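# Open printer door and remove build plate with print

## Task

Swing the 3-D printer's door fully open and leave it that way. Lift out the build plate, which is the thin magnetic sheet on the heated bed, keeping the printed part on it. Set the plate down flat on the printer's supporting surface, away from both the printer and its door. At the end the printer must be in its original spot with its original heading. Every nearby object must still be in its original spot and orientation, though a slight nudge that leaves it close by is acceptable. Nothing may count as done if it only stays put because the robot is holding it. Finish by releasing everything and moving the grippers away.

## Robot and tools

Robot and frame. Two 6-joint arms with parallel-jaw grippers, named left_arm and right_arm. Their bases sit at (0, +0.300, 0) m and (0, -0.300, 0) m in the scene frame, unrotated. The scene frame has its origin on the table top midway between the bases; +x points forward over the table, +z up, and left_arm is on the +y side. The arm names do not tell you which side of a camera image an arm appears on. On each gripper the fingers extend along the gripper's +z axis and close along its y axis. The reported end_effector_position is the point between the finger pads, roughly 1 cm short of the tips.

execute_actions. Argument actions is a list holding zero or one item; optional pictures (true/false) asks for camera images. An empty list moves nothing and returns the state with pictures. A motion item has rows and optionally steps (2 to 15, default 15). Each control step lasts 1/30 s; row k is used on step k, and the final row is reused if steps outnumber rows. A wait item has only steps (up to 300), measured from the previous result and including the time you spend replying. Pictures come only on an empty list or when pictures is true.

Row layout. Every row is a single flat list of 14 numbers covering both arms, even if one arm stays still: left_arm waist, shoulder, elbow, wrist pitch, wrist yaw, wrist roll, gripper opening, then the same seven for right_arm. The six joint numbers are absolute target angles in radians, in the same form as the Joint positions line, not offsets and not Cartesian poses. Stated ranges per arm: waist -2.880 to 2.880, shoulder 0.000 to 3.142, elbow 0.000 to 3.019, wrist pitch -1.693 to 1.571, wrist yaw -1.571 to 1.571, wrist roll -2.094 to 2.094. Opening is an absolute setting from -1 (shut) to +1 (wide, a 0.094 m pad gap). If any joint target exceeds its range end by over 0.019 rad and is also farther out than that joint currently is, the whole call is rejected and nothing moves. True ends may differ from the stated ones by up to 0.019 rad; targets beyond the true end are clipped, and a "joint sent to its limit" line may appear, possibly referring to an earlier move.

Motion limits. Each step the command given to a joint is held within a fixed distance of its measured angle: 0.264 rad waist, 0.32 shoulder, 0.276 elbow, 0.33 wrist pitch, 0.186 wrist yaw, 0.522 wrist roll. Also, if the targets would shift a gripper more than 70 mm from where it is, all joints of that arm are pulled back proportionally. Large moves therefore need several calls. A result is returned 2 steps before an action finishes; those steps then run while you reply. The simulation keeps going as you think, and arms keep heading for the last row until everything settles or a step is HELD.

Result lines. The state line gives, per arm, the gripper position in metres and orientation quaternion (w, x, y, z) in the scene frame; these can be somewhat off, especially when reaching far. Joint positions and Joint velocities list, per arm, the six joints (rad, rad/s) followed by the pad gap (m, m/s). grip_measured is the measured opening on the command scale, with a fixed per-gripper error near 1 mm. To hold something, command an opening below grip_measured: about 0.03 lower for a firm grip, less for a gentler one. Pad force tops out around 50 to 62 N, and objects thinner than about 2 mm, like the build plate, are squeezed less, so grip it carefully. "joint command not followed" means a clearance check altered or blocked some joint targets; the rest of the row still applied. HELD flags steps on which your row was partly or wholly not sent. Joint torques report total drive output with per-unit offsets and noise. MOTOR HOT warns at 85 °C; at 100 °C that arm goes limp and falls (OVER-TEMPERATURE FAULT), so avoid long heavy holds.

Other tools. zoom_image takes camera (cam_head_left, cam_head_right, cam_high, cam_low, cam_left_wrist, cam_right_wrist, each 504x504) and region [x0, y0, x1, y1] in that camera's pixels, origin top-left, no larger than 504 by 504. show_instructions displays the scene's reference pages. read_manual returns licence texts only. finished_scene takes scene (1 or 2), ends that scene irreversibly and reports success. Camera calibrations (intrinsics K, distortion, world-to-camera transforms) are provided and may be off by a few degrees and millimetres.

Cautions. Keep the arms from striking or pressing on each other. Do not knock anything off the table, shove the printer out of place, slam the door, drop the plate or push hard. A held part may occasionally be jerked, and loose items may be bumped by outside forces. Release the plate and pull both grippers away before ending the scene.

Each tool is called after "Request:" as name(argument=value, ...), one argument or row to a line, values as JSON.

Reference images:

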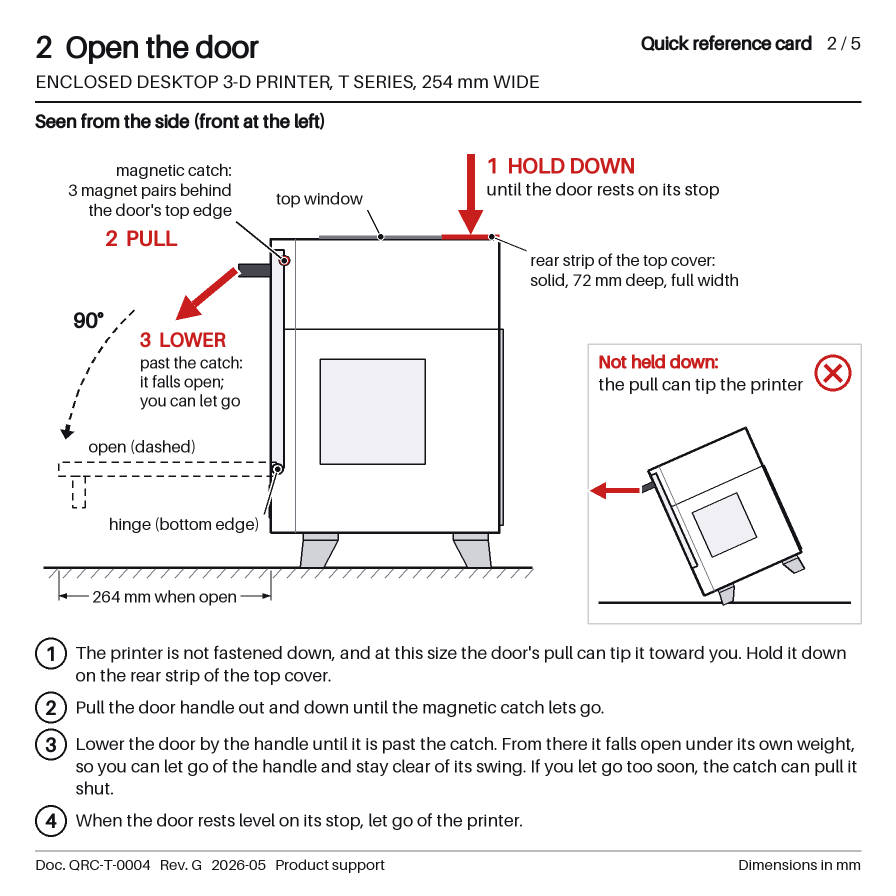

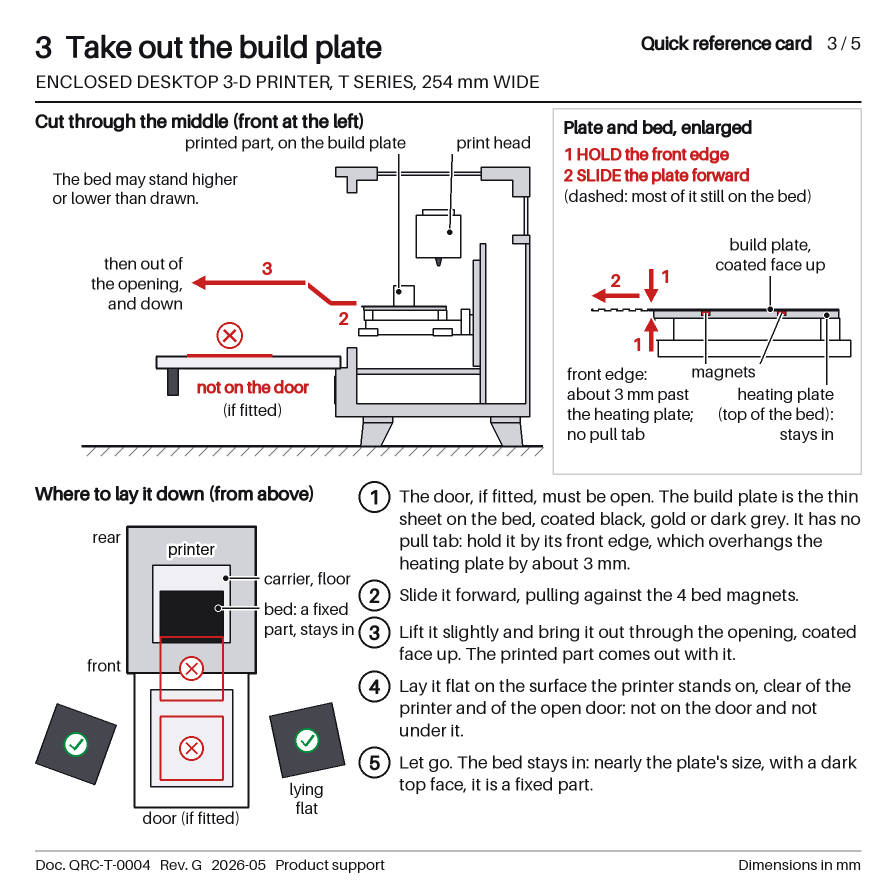

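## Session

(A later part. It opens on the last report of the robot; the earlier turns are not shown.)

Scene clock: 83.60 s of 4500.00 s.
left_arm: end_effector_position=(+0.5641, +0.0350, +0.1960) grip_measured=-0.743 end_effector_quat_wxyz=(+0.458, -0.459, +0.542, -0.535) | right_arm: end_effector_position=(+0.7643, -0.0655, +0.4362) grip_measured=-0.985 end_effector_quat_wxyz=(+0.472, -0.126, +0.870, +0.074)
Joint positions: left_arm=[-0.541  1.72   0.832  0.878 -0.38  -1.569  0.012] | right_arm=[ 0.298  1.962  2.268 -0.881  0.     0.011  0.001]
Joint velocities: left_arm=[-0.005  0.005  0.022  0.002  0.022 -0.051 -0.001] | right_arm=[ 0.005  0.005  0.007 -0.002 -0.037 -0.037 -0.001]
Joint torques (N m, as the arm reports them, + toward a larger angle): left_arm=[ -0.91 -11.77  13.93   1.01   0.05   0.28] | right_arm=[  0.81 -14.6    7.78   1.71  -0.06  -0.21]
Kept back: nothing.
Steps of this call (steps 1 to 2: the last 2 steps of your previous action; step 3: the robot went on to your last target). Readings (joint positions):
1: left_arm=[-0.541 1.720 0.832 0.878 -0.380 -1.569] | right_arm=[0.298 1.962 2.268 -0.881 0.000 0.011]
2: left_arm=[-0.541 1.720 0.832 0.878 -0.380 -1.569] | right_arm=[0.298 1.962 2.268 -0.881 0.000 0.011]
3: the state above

Request:
execute_actions(
  actions=[
    {"rows": [[-0.535,1.757,0.87,0.853,-0.375,-1.56,-0.745,0.305,2.040,2.245,-0.888,0,0,-1],[-0.530,1.757,0.87,0.853,-0.372,-1.56,-0.745,0.305,2.040,2.245,-0.888,0,0,-1],[-0.525,1.757,0.87,0.853,-0.368,-1.56,-0.745,0.305,2.040,2.245,-0.888,0,0,-1],[-0.520,1.757,0.87,0.853,-0.364,-1.56,-0.745,0.305,2.040,2.245,-0.888,0,0,-1],[-0.516,1.757,0.87,0.853,-0.36,-1.56,-0.745,0.305,2.040,2.245,-0.888,0,0,-1],[-0.512,1.757,0.87,0.853,-0.357,-1.56,-0.745,0.305,2.040,2.245,-0.888,0,0,-1]], "steps": 14},
  ],
  pictures=true,
)

Scene clock: 84.83 s of 4500.00 s.
left_arm: end_effector_position=(+0.5643, +0.0344, +0.1950) grip_measured=-0.743 end_effector_quat_wxyz=(+0.455, -0.457, +0.546, -0.535) | right_arm: end_effector_position=(+0.7643, -0.0655, +0.4362) grip_measured=-0.985 end_effector_quat_wxyz=(+0.472, -0.126, +0.870, +0.074)
Joint positions: left_arm=[-0.539  1.72   0.832  0.874 -0.369 -1.568  0.012] | right_arm=[ 0.298  1.962  2.268 -0.881  0.     0.011  0.001]
Joint velocities: left_arm=[-0.005 -0.005 -0.002 -0.002  0.081  0.037  0.001] | right_arm=[ 0.015 -0.015 -0.007  0.002 -0.007  0.022 -0.   ]
Joint torques (N m, as the arm reports them, + toward a larger angle): left_arm=[  1.13 -12.58  11.31   0.99   0.48   0.28] | right_arm=[  0.8  -14.6    7.79   1.7   -0.06  -0.21]
Steps of this call (steps 1 to 15: the robot went on to your last target; steps 16 to 25: nothing new was sent; steps 26 to 37: the first 12 steps of this action). Readings (joint positions):
26: left_arm=[-0.541 1.720 0.832 0.877 -0.380 -1.569] | right_arm=[0.298 1.962 2.268 -0.881 0.000 0.011]
27: left_arm=[-0.541 1.720 0.832 0.876 -0.380 -1.569] | right_arm=[0.298 1.962 2.268 -0.881 0.000 0.011]
29: left_arm=[-0.541 1.720 0.832 0.874 -0.377 -1.569] | right_arm=[0.298 1.962 2.268 -0.881 0.000 0.011]
33: left_arm=[-0.539 1.720 0.832 0.874 -0.369 -1.569] | right_arm=[0.298 1.962 2.268 -0.881 0.000 0.011]
37: the state above
camera_calibration (this result's frames):
cam_left_wrist: T_world_to_cam=[[0.0245346, -0.00760406, 0.99967, -0.205832], [-0.711992, -0.702082, 0.0121338, 0.432239], [0.701759, -0.712055, -0.0226393, -0.238351], [0, 0, 0, 1]] pos_world=[0.480066, 0.132183, 0.195123]
cam_right_wrist: T_world_to_cam=[[0.2934, -0.955877, -0.0146803, -0.277271], [-0.891196, -0.267925, -0.366041, 0.831257], [0.345957, 0.12048, -0.930483, 0.272193], [0, 0, 0, 1]] pos_world=[0.727997, -0.0751165, 0.553475]

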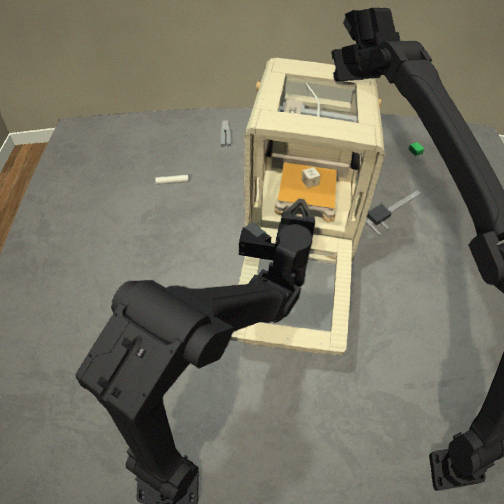

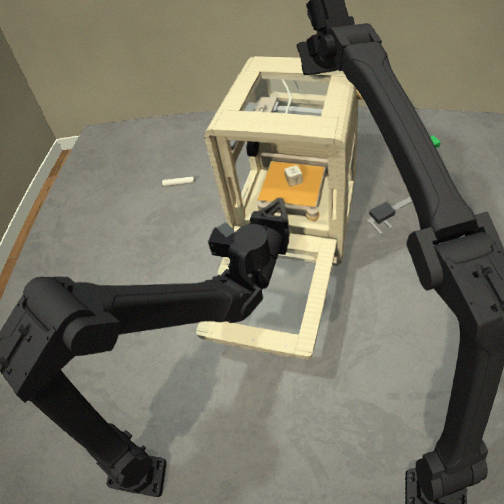

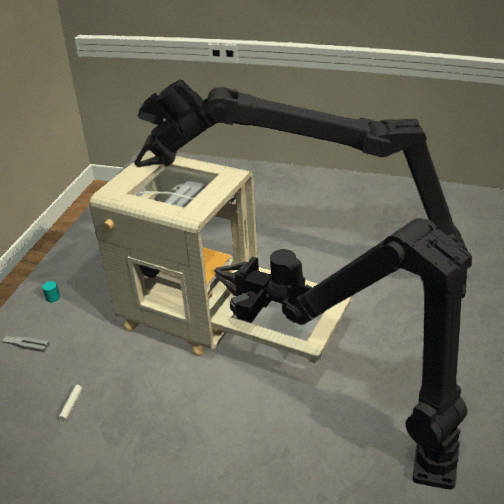

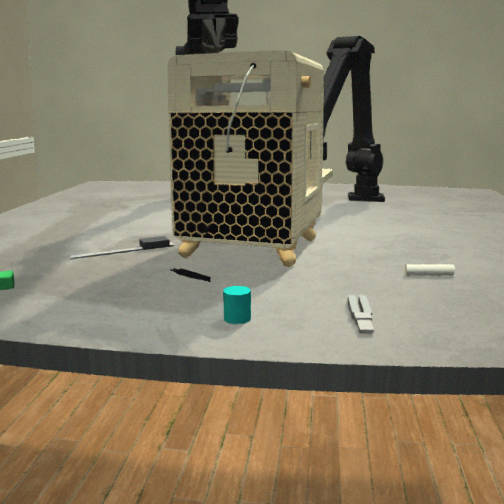

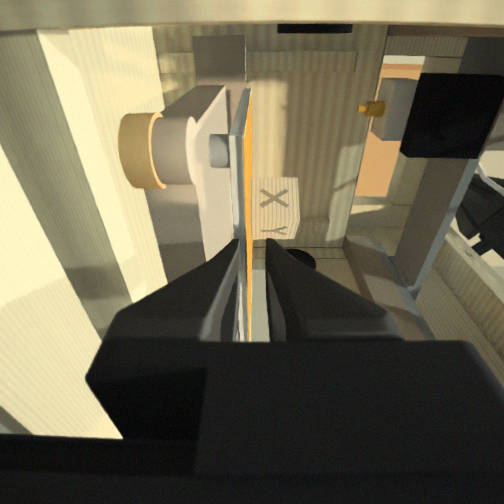

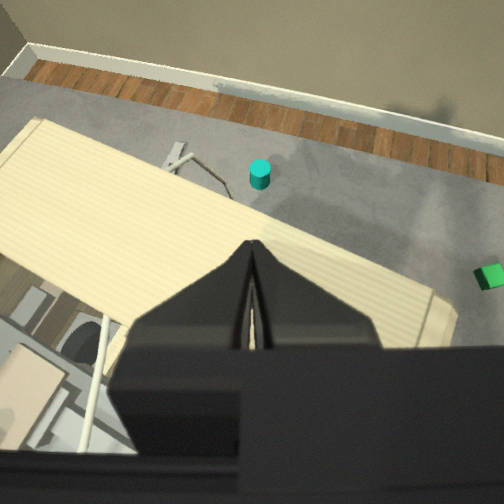

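Request:
execute_actions(
  actions=[
    {"rows": [[-0.508,1.757,0.87,0.853,-0.357,-1.56,-0.745,0.305,2.040,2.245,-0.888,0,0,-1],[-0.504,1.757,0.87,0.853,-0.354,-1.56,-0.745,0.305,2.040,2.245,-0.888,0,0,-1],[-0.500,1.757,0.87,0.853,-0.351,-1.56,-0.745,0.305,2.040,2.245,-0.888,0,0,-1],[-0.496,1.757,0.87,0.853,-0.348,-1.56,-0.745,0.305,2.040,2.245,-0.888,0,0,-1],[-0.492,1.757,0.87,0.853,-0.345,-1.56,-0.745,0.305,2.040,2.245,-0.888,0,0,-1]], "steps": 12},
  ],
  pictures=true,
)

Scene clock: 85.27 s of 4500.00 s.
left_arm: end_effector_position=(+0.5656, +0.0348, +0.1950) grip_measured=-0.743 end_effector_quat_wxyz=(+0.451, -0.453, +0.549, -0.538) | right_arm: end_effector_position=(+0.7651, -0.0655, +0.4364) grip_measured=-0.985 end_effector_quat_wxyz=(+0.473, -0.125, +0.869, +0.073)
Joint positions: left_arm=[-0.532  1.72   0.832  0.874 -0.349 -1.568  0.012] | right_arm=[ 0.298  1.962  2.268 -0.878  0.002  0.011  0.001]
Joint velocities: left_arm=[-0.005 -0.005 -0.012 -0.017 -0.022  0.007 -0.001] | right_arm=[-0.005 -0.015 -0.007  0.007  0.037 -0.066 -0.001]
Joint torques (N m, as the arm reports them, + toward a larger angle): left_arm=[  1.98 -13.23  11.37   1.     0.18   0.25] | right_arm=[  0.73 -14.9    7.8    1.6   -0.11  -0.21]
Steps of this call (steps 1 to 2: the last 2 steps of your previous action; step 3: the robot went on to your last target; steps 4 to 13: the first 10 steps of this action). Readings (joint positions):
4: left_arm=[-0.538 1.720 0.832 0.874 -0.369 -1.568] | right_arm=[0.298 1.962 2.268 -0.881 0.000 0.011]
5: left_arm=[-0.538 1.720 0.832 0.874 -0.367 -1.568] | right_arm=[0.298 1.962 2.268 -0.881 0.000 0.011]
7: left_arm=[-0.536 1.720 0.832 0.874 -0.362 -1.568] | right_arm=[0.298 1.962 2.268 -0.881 0.000 0.011]
11: left_arm=[-0.532 1.720 0.832 0.874 -0.349 -1.568] | right_arm=[0.298 1.962 2.268 -0.878 0.002 0.011]
13: the state above
camera_calibration (this result's frames):
cam_left_wrist: T_world_to_cam=[[0.0245122, -0.0080556, 0.999667, -0.205812], [-0.721304, -0.692513, 0.0121062, 0.438362], [0.692185, -0.72136, -0.0227856, -0.233109], [0, 0, 0, 1]] pos_world=[0.482592, 0.133758, 0.195125]
cam_right_wrist: T_world_to_cam=[[0.29222, -0.956251, -0.0138561, -0.277012], [-0.890377, -0.266744, -0.368885, 0.832713], [0.34905, 0.120132, -0.929372, 0.269232], [0, 0, 0, 1]] pos_world=[0.728401, -0.0751146, 0.553553]

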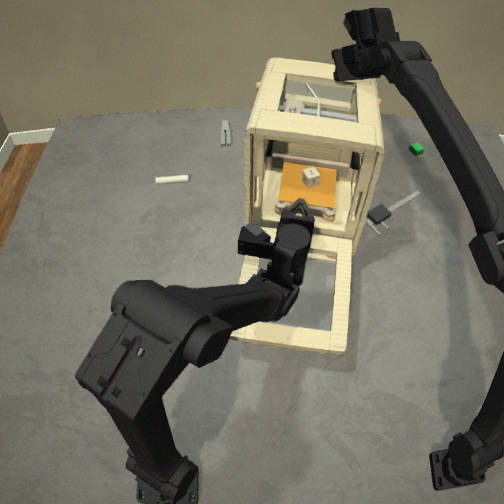

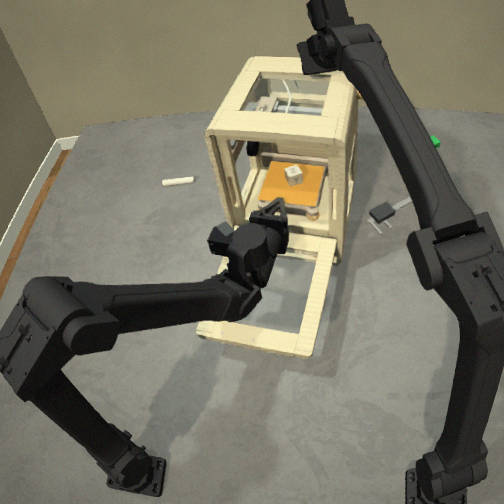

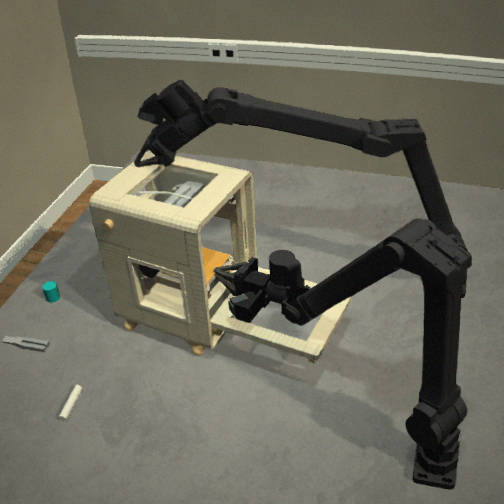

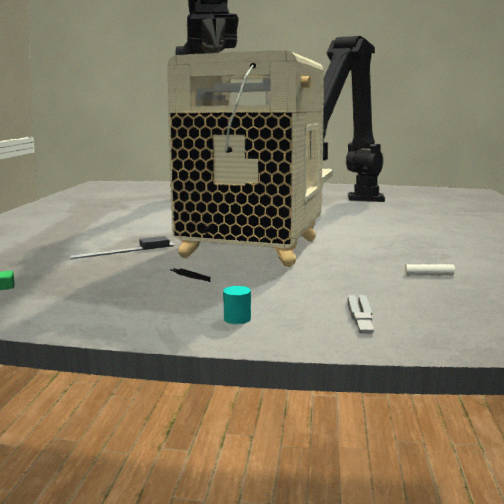

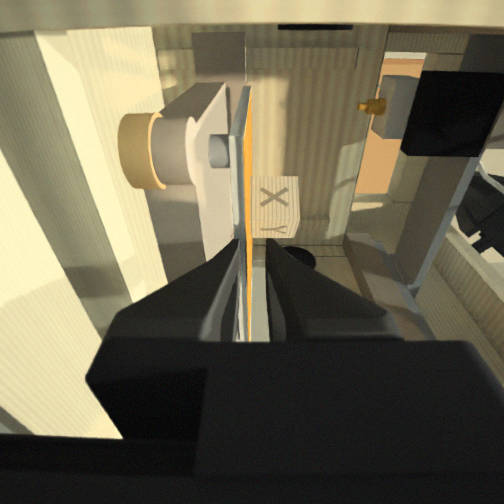

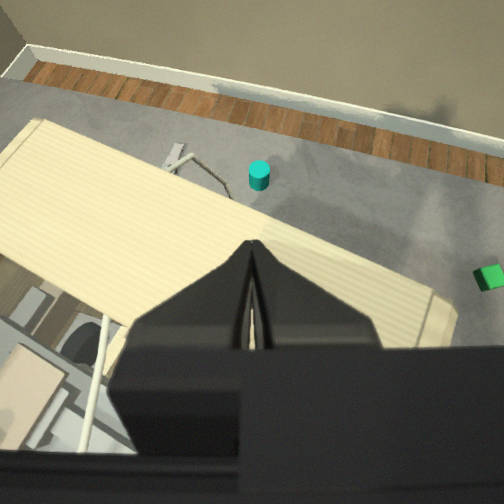

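Request:
execute_actions(
  actions=[
    {"rows": [[-0.515,1.757,0.87,0.853,-0.349,-1.56,-0.745,0.305,2.040,2.245,-0.888,0,0,-1]], "steps": 3},
  ],
)

Request:
zoom_image(
  camera="cam_left_wrist",
  region=[215, 190, 285, 280],
)

Scene clock: 85.43 s of 4500.00 s.
left_arm: end_effector_position=(+0.5656, +0.0348, +0.1950) grip_measured=-0.743 end_effector_quat_wxyz=(+0.451, -0.453, +0.549, -0.538) | right_arm: end_effector_position=(+0.7651, -0.0655, +0.4364) grip_measured=-0.985 end_effector_quat_wxyz=(+0.473, -0.125, +0.869, +0.073)
Joint positions: left_arm=[-0.532  1.72   0.832  0.874 -0.349 -1.568  0.012] | right_arm=[ 0.298  1.962  2.268 -0.878  0.002  0.011  0.001]
Joint velocities: left_arm=[-0.005 -0.015 -0.012 -0.012  0.007 -0.037  0.   ] | right_arm=[ 0.005  0.005  0.002  0.007 -0.022  0.037 -0.001]
Joint torques (N m, as the arm reports them, + toward a larger angle): left_arm=[  0.03 -13.54  11.36   0.95   0.     0.28] | right_arm=[  0.88 -14.63   7.79   1.59  -0.12  -0.21]
Steps of this call (steps 1 to 2: the last 2 steps of your previous action; steps 3 to 4: the robot went on to your last target; step 5: the first step of this action). Readings (joint positions):
5: the state above

Region (215, 190, 285, 280) of cam_left_wrist's 504x504 image, scaled by 5.600, with more detail than that image has.

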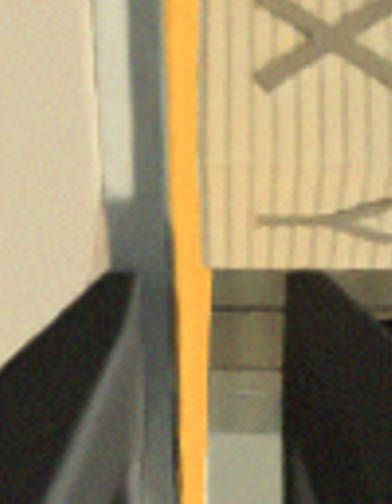

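Request:
execute_actions(
  actions=[
    {"rows": [[-0.515,1.757,0.87,0.846,-0.349,-1.56,-0.745,0.305,2.040,2.245,-0.888,0,0,-1],[-0.515,1.757,0.87,0.846,-0.349,-1.56,-0.77,0.305,2.040,2.245,-0.888,0,0,-1],[-0.515,1.757,0.87,0.846,-0.349,-1.56,-0.80,0.305,2.040,2.245,-0.888,0,0,-1],[-0.515,1.757,0.87,0.846,-0.349,-1.56,-0.83,0.305,2.040,2.245,-0.888,0,0,-1],[-0.515,1.757,0.87,0.846,-0.349,-1.56,-0.86,0.305,2.040,2.245,-0.888,0,0,-1],[-0.515,1.757,0.87,0.846,-0.349,-1.56,-0.89,0.305,2.040,2.245,-0.888,0,0,-1],[-0.515,1.757,0.87,0.846,-0.349,-1.56,-0.92,0.305,2.040,2.245,-0.888,0,0,-1],[-0.515,1.757,0.87,0.846,-0.349,-1.56,-0.95,0.305,2.040,2.245,-0.888,0,0,-1],[-0.515,1.757,0.87,0.846,-0.349,-1.56,-1,0.305,2.040,2.245,-0.888,0,0,-1]], "steps": 15},
  ],
  pictures=true,
)

Scene clock: 86.13 s of 4500.00 s.
left_arm: end_effector_position=(+0.5655, +0.0349, +0.1916) grip_measured=-0.979 end_effector_quat_wxyz=(+0.449, -0.455, +0.554, -0.533) | right_arm: end_effector_position=(+0.7651, -0.0656, +0.4364) grip_measured=-0.985 end_effector_quat_wxyz=(+0.473, -0.125, +0.869, +0.073)
Joint positions: left_arm=[-0.532  1.72   0.832  0.859 -0.349 -1.568  0.001] | right_arm=[ 0.298  1.962  2.268 -0.878  0.002  0.011  0.001]
Joint velocities: left_arm=[-0.015 -0.005  0.027  0.002  0.022 -0.037 -0.   ] | right_arm=[-0.005 -0.005 -0.002  0.002 -0.022 -0.037 -0.001]
Joint torques (N m, as the arm reports them, + toward a larger angle): left_arm=[  0.45 -12.92  11.57   1.31   0.03   0.26] | right_arm=[  0.91 -14.7    7.77   1.56  -0.17  -0.21]
Steps of this call (steps 1 to 2: the last 2 steps of your previous action; steps 3 to 8: the robot went on to your last target; steps 9 to 21: the first 13 steps of this action). Readings (joint positions):
9: left_arm=[-0.532 1.720 0.832 0.873 -0.349 -1.568] | right_arm=[0.298 1.962 2.268 -0.878 0.002 0.011]
10: left_arm=[-0.532 1.720 0.832 0.872 -0.349 -1.568] | right_arm=[0.298 1.962 2.268 -0.878 0.002 0.011]
12: left_arm=[-0.532 1.720 0.832 0.867 -0.349 -1.568] | right_arm=[0.298 1.962 2.268 -0.878 0.002 0.011]
16: left_arm=[-0.532 1.720 0.832 0.859 -0.349 -1.568] | right_arm=[0.298 1.962 2.268 -0.878 0.002 0.011]
21: the state above
camera_calibration (this result's frames):
cam_left_wrist: T_world_to_cam=[[0.036999, -0.0154031, 0.999197, -0.209112], [-0.721128, -0.692617, 0.0160254, 0.437536], [0.691813, -0.721141, -0.0367337, -0.230238], [0, 0, 0, 1]] pos_world=[0.482538, 0.13379, 0.193475]
cam_right_wrist: T_world_to_cam=[[0.291914, -0.956347, -0.0136497, -0.276939], [-0.89044, -0.266531, -0.368886, 0.832776], [0.349145, 0.119837, -0.929374, 0.269142], [0, 0, 0, 1]] pos_world=[0.72841, -0.0751425, 0.553553]

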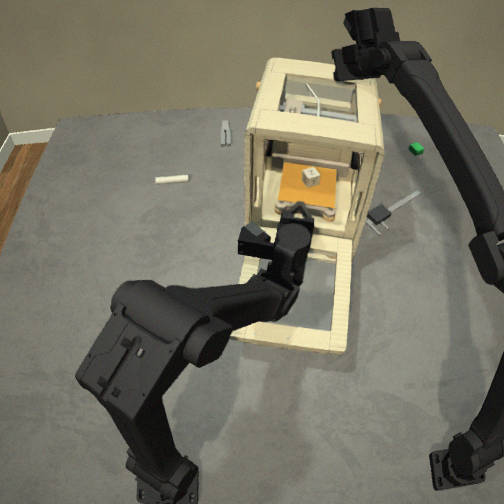

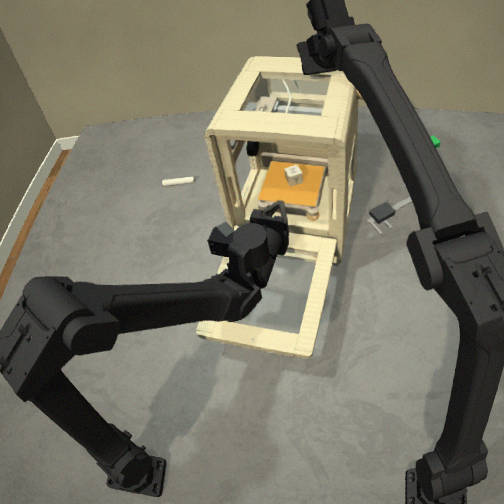

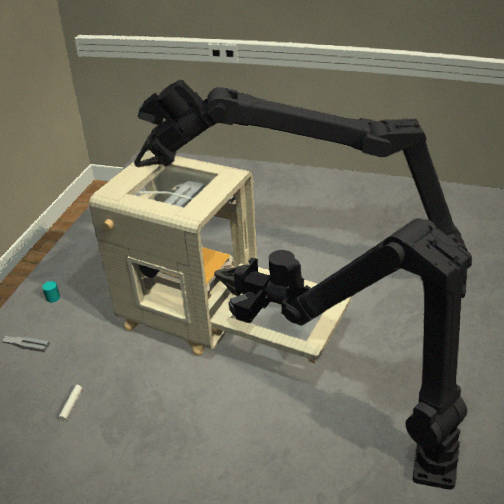

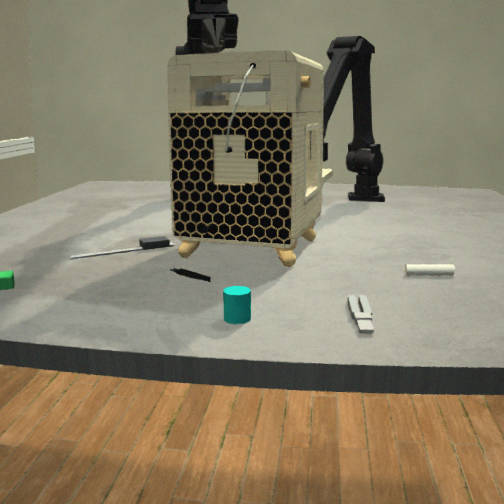

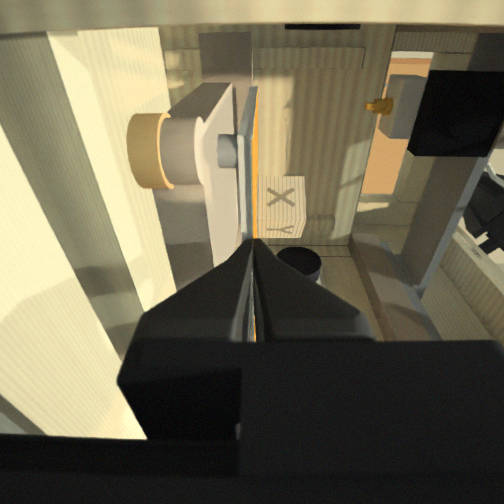

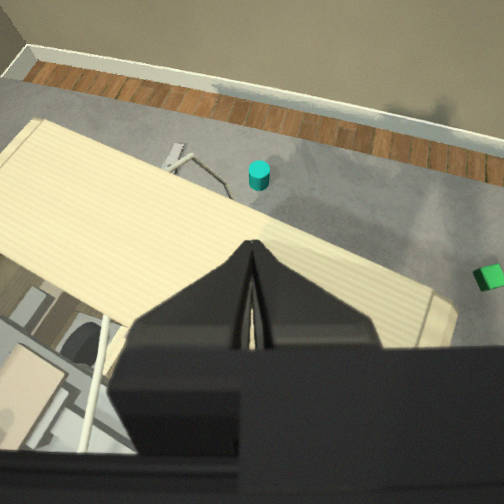

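Request:
execute_actions(
  actions=[
    {"rows": [[-0.535,1.725,0.845,0.860,-0.350,-1.56,-1,0.305,2.040,2.245,-0.888,0,0,-1],[-0.548,1.708,0.830,0.872,-0.352,-1.56,-1,0.305,2.040,2.245,-0.888,0,0,-1],[-0.550,1.704,0.824,0.874,-0.354,-1.56,-1,0.305,2.040,2.245,-0.888,0,0,-1],[-0.552,1.700,0.818,0.876,-0.356,-1.56,-1,0.305,2.040,2.245,-0.888,0,0,-1],[-0.554,1.696,0.812,0.878,-0.358,-1.56,-1,0.305,2.040,2.245,-0.888,0,0,-1],[-0.556,1.692,0.806,0.880,-0.360,-1.56,-1,0.305,2.040,2.245,-0.888,0,0,-1],[-0.558,1.688,0.800,0.882,-0.362,-1.56,-1,0.305,2.040,2.245,-0.888,0,0,-1],[-0.560,1.684,0.794,0.884,-0.364,-1.56,-1,0.305,2.040,2.245,-0.888,0,0,-1],[-0.562,1.680,0.788,0.886,-0.366,-1.56,-1,0.305,2.040,2.245,-0.888,0,0,-1],[-0.564,1.676,0.782,0.889,-0.368,-1.56,-1,0.305,2.040,2.245,-0.888,0,0,-1],[-0.566,1.672,0.777,0.891,-0.369,-1.56,-1,0.305,2.040,2.245,-0.888,0,0,-1],[-0.567,1.669,0.773,0.893,-0.370,-1.56,-1,0.305,2.040,2.245,-0.888,0,0,-1]], "steps": 15},
  ],
  pictures=true,
)

Scene clock: 87.60 s of 4500.00 s.
left_arm: end_effector_position=(+0.5473, +0.0354, +0.1907) grip_measured=-0.982 end_effector_quat_wxyz=(+0.449, -0.454, +0.555, -0.533) | right_arm: end_effector_position=(+0.7651, -0.0656, +0.4364) grip_measured=-0.985 end_effector_quat_wxyz=(+0.473, -0.125, +0.869, +0.073)
Joint positions: left_arm=[-0.551  1.69   0.785  0.873 -0.366 -1.568  0.001] | right_arm=[ 0.298  1.962  2.268 -0.878  0.002  0.011  0.001]
Joint velocities: left_arm=[-0.122 -0.151 -0.212  0.042 -0.051  0.037  0.   ] | right_arm=[ 0.005 -0.005 -0.002  0.017 -0.066  0.066 -0.   ]
Joint torques (N m, as the arm reports them, + toward a larger angle): left_arm=[ -1.54 -17.22   7.93   2.78  -0.12   0.25] | right_arm=[  0.83 -14.67   7.78   1.68  -0.13  -0.21]
Steps of this call (steps 1 to 2: the last 2 steps of your previous action; steps 3 to 15: the robot went on to your last target; steps 16 to 31: nothing new was sent; steps 32 to 44: the first 13 steps of this action). Readings (joint positions):
32: left_arm=[-0.533 1.719 0.832 0.859 -0.349 -1.568] | right_arm=[0.298 1.962 2.268 -0.878 0.002 0.011]
33: left_arm=[-0.534 1.718 0.831 0.859 -0.351 -1.568] | right_arm=[0.298 1.962 2.268 -0.878 0.002 0.011]
35: left_arm=[-0.535 1.718 0.830 0.859 -0.353 -1.568] | right_arm=[0.298 1.962 2.268 -0.878 0.002 0.011]
39: left_arm=[-0.536 1.716 0.826 0.861 -0.356 -1.568] | right_arm=[0.298 1.962 2.268 -0.878 0.002 0.011]
44: the state above
camera_calibration (this result's frames):
cam_left_wrist: T_world_to_cam=[[0.0386616, -0.0170964, 0.999106, -0.2084], [-0.722426, -0.69126, 0.0161265, 0.425435], [0.690367, -0.722404, -0.0390761, -0.216046], [0, 0, 0, 1]] pos_world=[0.464553, 0.134451, 0.192911]
cam_right_wrist: T_world_to_cam=[[0.291914, -0.956347, -0.0136497, -0.276939], [-0.89044, -0.266531, -0.368886, 0.832776], [0.349145, 0.119837, -0.929374, 0.269142], [0, 0, 0, 1]] pos_world=[0.72841, -0.0751425, 0.553553]

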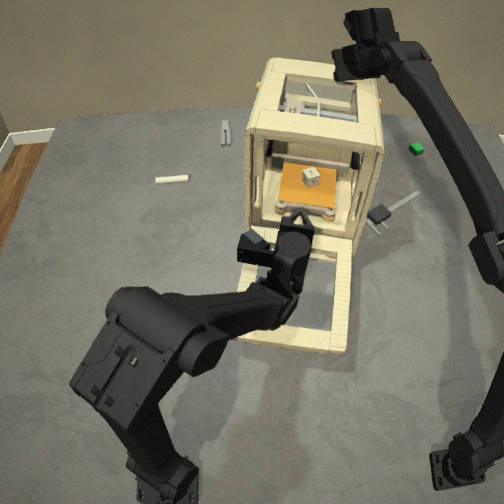

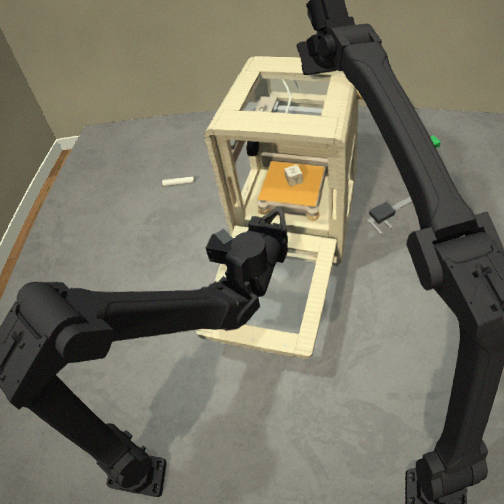

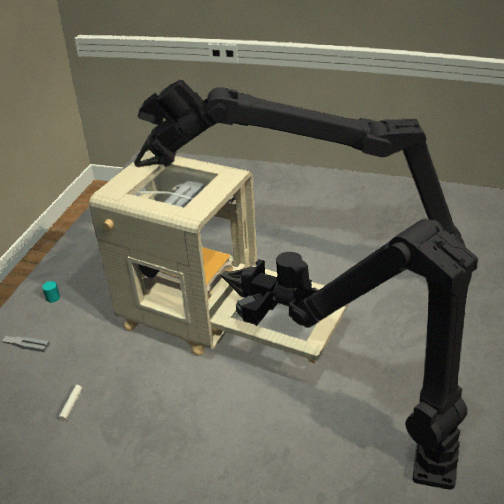

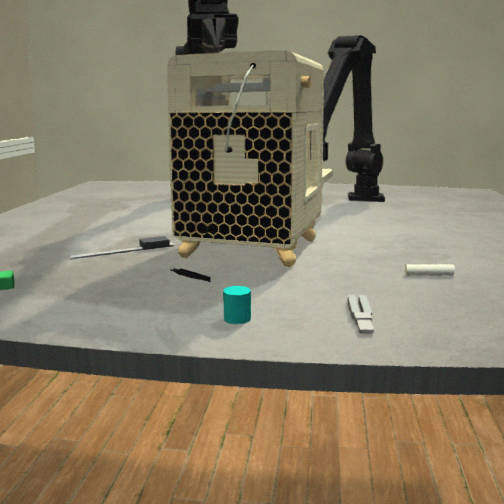

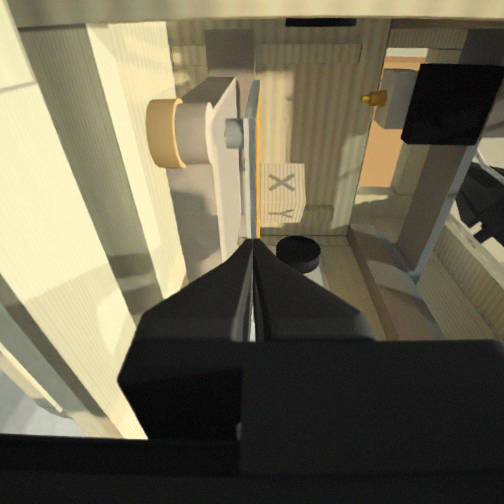

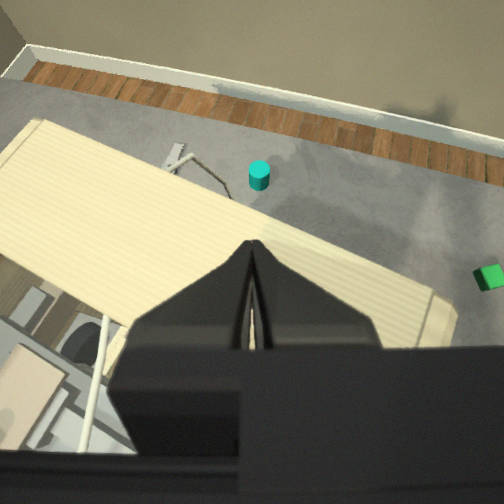

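Request:
zoom_image(
  camera="cam_head_left",
  region=[260, 150, 360, 250],
)

Request:
zoom_image(
  camera="cam_left_wrist",
  region=[200, 80, 320, 260],
)

Region (260, 150, 360, 250) of cam_head_left's 504x504 image, scaled by 5.040, with more detail than that image has.

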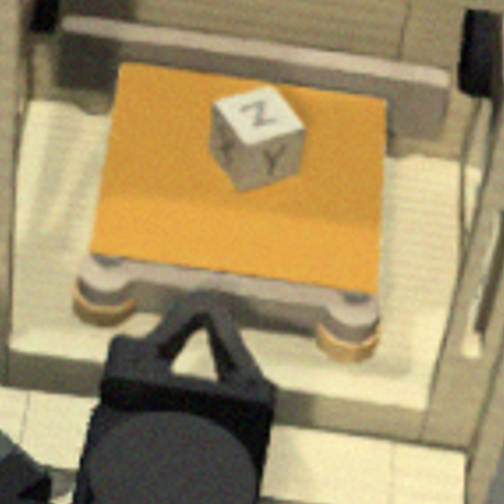

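Region (200, 80, 320, 260) of cam_left_wrist's 504x504 image, scaled by 2.800, with more detail than that image has.

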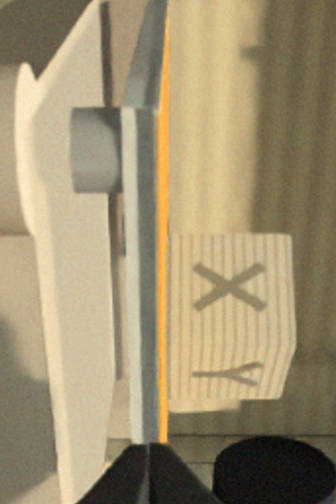

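Request:
execute_actions(
  actions=[
    {"rows": [[-0.567,1.669,0.773,0.893,-0.370,-1.56,-0.745,0.305,2.040,2.245,-0.888,0,0,-1]], "steps": 6},
  ],
)

Scene clock: 88.87 s of 4500.00 s.
left_arm: end_effector_position=(+0.5423, +0.0323, +0.1944) grip_measured=-0.749 end_effector_quat_wxyz=(+0.447, -0.451, +0.555, -0.537) | right_arm: end_effector_position=(+0.7651, -0.0656, +0.4364) grip_measured=-0.985 end_effector_quat_wxyz=(+0.473, -0.125, +0.869, +0.073)
Joint positions: left_arm=[-0.56   1.679  0.777  0.877 -0.366 -1.568  0.012] | right_arm=[ 0.298  1.962  2.268 -0.878  0.002  0.011  0.001]
Joint velocities: left_arm=[ 0.015 -0.005  0.017  0.002  0.037  0.022  0.004] | right_arm=[-0.015  0.005 -0.007 -0.012  0.022 -0.007 -0.   ]
Joint torques (N m, as the arm reports them, + toward a larger angle): left_arm=[ -1.34 -16.63   7.56   2.6   -0.11   0.28] | right_arm=[  0.81 -14.65   7.77   1.6   -0.14  -0.21]
Steps of this call (steps 1 to 2: the last 2 steps of your previous action; steps 3 to 30: the robot went on to your last target; steps 31 to 34: nothing new was sent; steps 35 to 38: the first 4 steps of this action). Readings (joint positions):
35: left_arm=[-0.560 1.679 0.777 0.877 -0.366 -1.568] | right_arm=[0.298 1.962 2.268 -0.878 0.002 0.011]
36: left_arm=[-0.560 1.679 0.777 0.877 -0.366 -1.568] | right_arm=[0.298 1.962 2.268 -0.878 0.002 0.011]
38: the state above

Request:
execute_actions(
  actions=[
    {"rows": [[-0.550,1.700,0.815,0.870,-0.364,-1.56,-0.745,0.305,2.040,2.245,-0.888,0,0,-1],[-0.545,1.706,0.823,0.865,-0.362,-1.56,-0.745,0.305,2.040,2.245,-0.888,0,0,-1],[-0.540,1.710,0.829,0.865,-0.360,-1.56,-0.745,0.305,2.040,2.245,-0.888,0,0,-1],[-0.537,1.714,0.834,0.865,-0.359,-1.56,-0.745,0.305,2.040,2.245,-0.888,0,0,-1],[-0.534,1.718,0.839,0.865,-0.358,-1.56,-0.745,0.305,2.040,2.245,-0.888,0,0,-1],[-0.531,1.722,0.844,0.865,-0.357,-1.56,-0.745,0.305,2.040,2.245,-0.888,0,0,-1],[-0.528,1.726,0.849,0.865,-0.356,-1.56,-0.745,0.305,2.040,2.245,-0.888,0,0,-1],[-0.526,1.730,0.854,0.865,-0.355,-1.56,-0.745,0.305,2.040,2.245,-0.888,0,0,-1],[-0.524,1.734,0.859,0.865,-0.354,-1.56,-0.745,0.305,2.040,2.245,-0.888,0,0,-1],[-0.522,1.738,0.864,0.865,-0.353,-1.56,-0.745,0.305,2.040,2.245,-0.888,0,0,-1],[-0.520,1.741,0.868,0.865,-0.352,-1.56,-0.745,0.305,2.040,2.245,-0.888,0,0,-1]], "steps": 15},
  ],
)

Scene clock: 89.67 s of 4500.00 s.
left_arm: end_effector_position=(+0.5646, +0.0375, +0.2023) grip_measured=-0.748 end_effector_quat_wxyz=(+0.455, -0.454, +0.543, -0.541) | right_arm: end_effector_position=(+0.7651, -0.0656, +0.4364) grip_measured=-0.985 end_effector_quat_wxyz=(+0.473, -0.125, +0.869, +0.073)
Joint positions: left_arm=[-0.531  1.706  0.829  0.876 -0.356 -1.568  0.012] | right_arm=[ 0.298  1.962  2.268 -0.878  0.002  0.011  0.001]
Joint velocities: left_arm=[ 0.034  0.044  0.085  0.007 -0.066 -0.007  0.001] | right_arm=[-0.015 -0.005 -0.012 -0.012 -0.037  0.022 -0.002]
Joint torques (N m, as the arm reports them, + toward a larger angle): left_arm=[  0.35 -13.5   11.03   1.36   0.08   0.28] | right_arm=[  0.86 -14.88   7.77   1.65  -0.16  -0.21]
Steps of this call (steps 1 to 2: the last 2 steps of your previous action; steps 3 to 11: the robot went on to your last target; steps 12 to 24: the first 13 steps of this action). Readings (joint positions):
12: left_arm=[-0.560 1.679 0.777 0.877 -0.366 -1.568] | right_arm=[0.298 1.962 2.268 -0.878 0.002 0.011]
13: left_arm=[-0.560 1.679 0.777 0.877 -0.366 -1.568] | right_arm=[0.298 1.962 2.268 -0.878 0.002 0.011]
15: left_arm=[-0.557 1.680 0.781 0.876 -0.364 -1.568] | right_arm=[0.298 1.962 2.268 -0.878 0.002 0.011]
19: left_arm=[-0.544 1.690 0.803 0.876 -0.359 -1.568] | right_arm=[0.298 1.962 2.268 -0.878 0.002 0.011]
24: the state above

Request:
execute_actions(
  actions=[],
)

Scene clock: 89.77 s of 4500.00 s.
left_arm: end_effector_position=(+0.5657, +0.0377, +0.2022) grip_measured=-0.748 end_effector_quat_wxyz=(+0.455, -0.454, +0.543, -0.540) | right_arm: end_effector_position=(+0.7651, -0.0656, +0.4364) grip_measured=-0.985 end_effector_quat_wxyz=(+0.473, -0.125, +0.869, +0.073)
Joint positions: left_arm=[-0.53   1.709  0.832  0.876 -0.356 -1.568  0.012] | right_arm=[ 0.298  1.962  2.268 -0.878  0.002  0.011  0.001]
Joint velocities: left_arm=[ 0.005  0.015 -0.002  0.007 -0.037 -0.007  0.   ] | right_arm=[ 0.005 -0.005 -0.007  0.022  0.051  0.022 -0.001]
Joint torques (N m, as the arm reports them, + toward a larger angle): left_arm=[ -0.06 -13.44  11.2    1.38   0.13   0.28] | right_arm=[  0.74 -14.74   7.82   1.58  -0.14  -0.21]
Kept back: nothing.
Steps of this call (steps 1 to 2: the last 2 steps of your previous action; step 3: the robot went on to your last target). Readings (joint positions):
1: left_arm=[-0.530 1.708 0.831 0.876 -0.356 -1.568] | right_arm=[0.298 1.962 2.268 -0.878 0.002 0.011]
2: left_arm=[-0.530 1.708 0.832 0.876 -0.356 -1.568] | right_arm=[0.298 1.962 2.268 -0.878 0.002 0.011]
3: the state above
camera_calibration (this result's frames):
cam_left_wrist: T_world_to_cam=[[0.0130146, -0.00117321, 0.999915, -0.206769], [-0.715052, -0.699019, 0.00848671, 0.4378], [0.69895, -0.715102, -0.00993633, -0.237678], [0, 0, 0, 1]] pos_world=[0.481866, 0.135824, 0.200674]
cam_right_wrist: T_world_to_cam=[[0.291914, -0.956347, -0.0136497, -0.276939], [-0.89044, -0.266531, -0.368886, 0.832776], [0.349145, 0.119837, -0.929374, 0.269142], [0, 0, 0, 1]] pos_world=[0.72841, -0.0751425, 0.553553]

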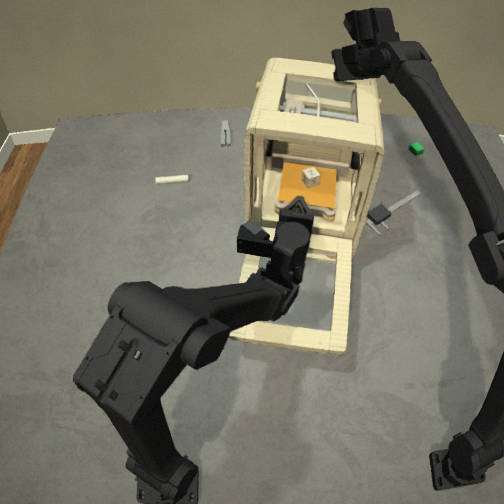

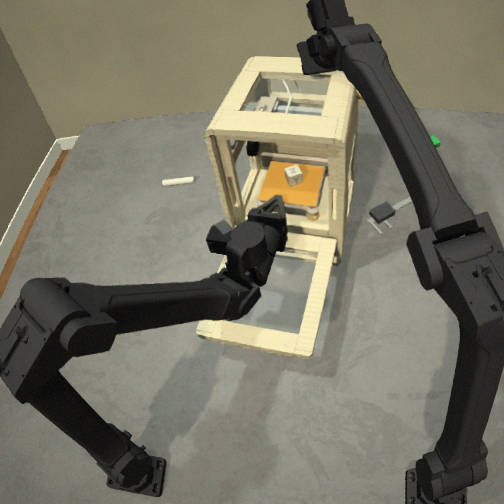

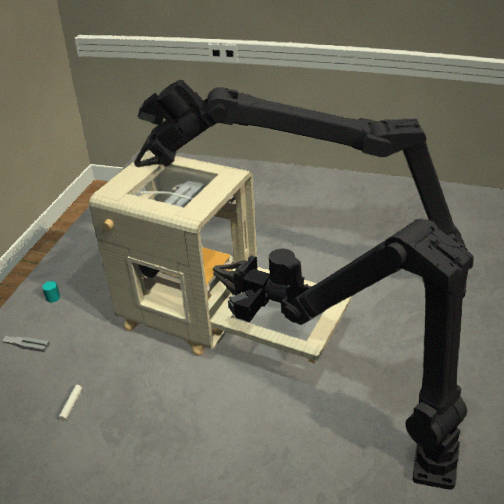

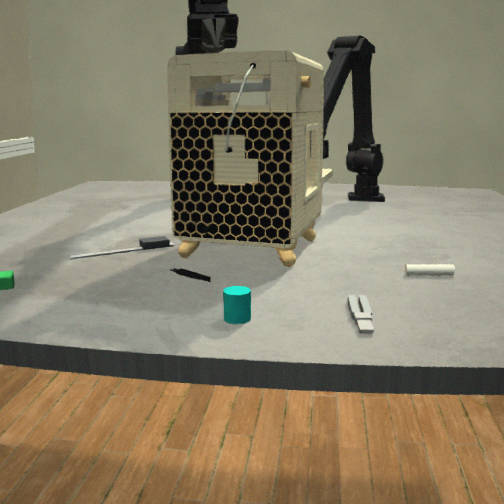

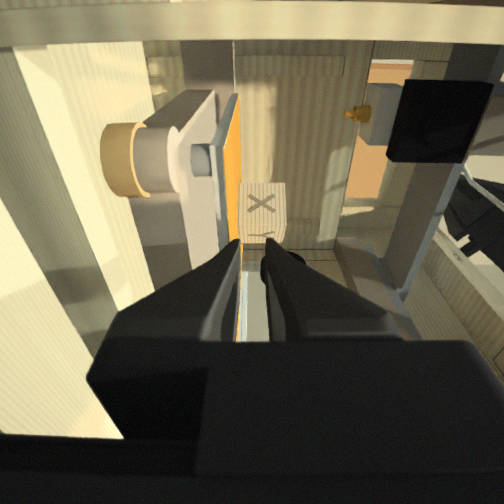

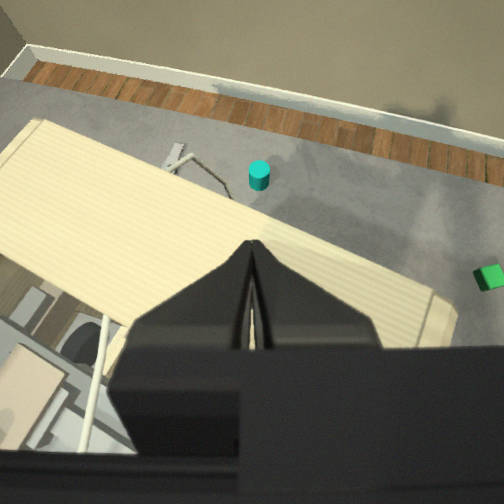

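Request:
execute_actions(
  actions=[
    {"rows": [[-0.545,1.741,0.868,0.865,-0.365,-1.56,-0.745,0.305,2.040,2.245,-0.888,0,0,-1],[-0.560,1.741,0.868,0.865,-0.375,-1.56,-0.745,0.305,2.040,2.245,-0.888,0,0,-1],[-0.575,1.741,0.868,0.865,-0.385,-1.56,-0.745,0.305,2.040,2.245,-0.888,0,0,-1],[-0.578,1.741,0.868,0.865,-0.392,-1.56,-0.745,0.305,2.040,2.245,-0.888,0,0,-1],[-0.578,1.741,0.868,0.865,-0.392,-1.56,-0.745,0.305,2.040,2.245,-0.888,0,0,-1],[-0.578,1.741,0.868,0.865,-0.392,-1.56,-0.745,0.305,2.040,2.245,-0.888,0,0,-1],[-0.578,1.741,0.868,0.865,-0.392,-1.56,-0.745,0.305,2.040,2.245,-0.888,0,0,-1],[-0.578,1.745,0.868,0.863,-0.392,-1.56,-0.745,0.305,2.040,2.245,-0.888,0,0,-1],[-0.578,1.749,0.868,0.863,-0.392,-1.56,-0.745,0.305,2.040,2.245,-0.888,0,0,-1],[-0.578,1.753,0.868,0.863,-0.392,-1.56,-0.745,0.305,2.040,2.245,-0.888,0,0,-1],[-0.578,1.757,0.868,0.863,-0.392,-1.56,-0.745,0.305,2.040,2.245,-0.888,0,0,-1]], "steps": 15},
  ],
)

Scene clock: 90.53 s of 4500.00 s.
left_arm: end_effector_position=(+0.5548, +0.0170, +0.1955) grip_measured=-0.748 end_effector_quat_wxyz=(+0.451, -0.452, +0.549, -0.540) | right_arm: end_effector_position=(+0.7651, -0.0656, +0.4364) grip_measured=-0.985 end_effector_quat_wxyz=(+0.473, -0.125, +0.869, +0.073)
Joint positions: left_arm=[-0.576  1.72   0.832  0.875 -0.388 -1.568  0.012] | right_arm=[ 0.298  1.962  2.268 -0.878  0.002  0.011  0.001]
Joint velocities: left_arm=[-0.015  0.103 -0.002 -0.002  0.022  0.007  0.   ] | right_arm=[-0.005 -0.005 -0.007 -0.027  0.051 -0.037 -0.001]
Joint torques (N m, as the arm reports them, + toward a larger angle): left_arm=[ -1.49 -14.12  11.17   1.3   -0.15   0.3 ] | right_arm=[  0.79 -14.64   7.78   1.61  -0.15  -0.21]
Steps of this call (steps 1 to 10: the robot went on to your last target; steps 11 to 23: the first 13 steps of this action). Readings (joint positions):
11: left_arm=[-0.530 1.709 0.832 0.876 -0.358 -1.568] | right_arm=[0.298 1.962 2.268 -0.878 0.002 0.011]
12: left_arm=[-0.532 1.709 0.832 0.876 -0.364 -1.568] | right_arm=[0.298 1.962 2.268 -0.878 0.002 0.011]
14: left_arm=[-0.541 1.709 0.832 0.876 -0.383 -1.568] | right_arm=[0.298 1.962 2.268 -0.878 0.002 0.011]
18: left_arm=[-0.569 1.709 0.832 0.875 -0.387 -1.568] | right_arm=[0.298 1.962 2.268 -0.878 0.002 0.011]
23: the state above


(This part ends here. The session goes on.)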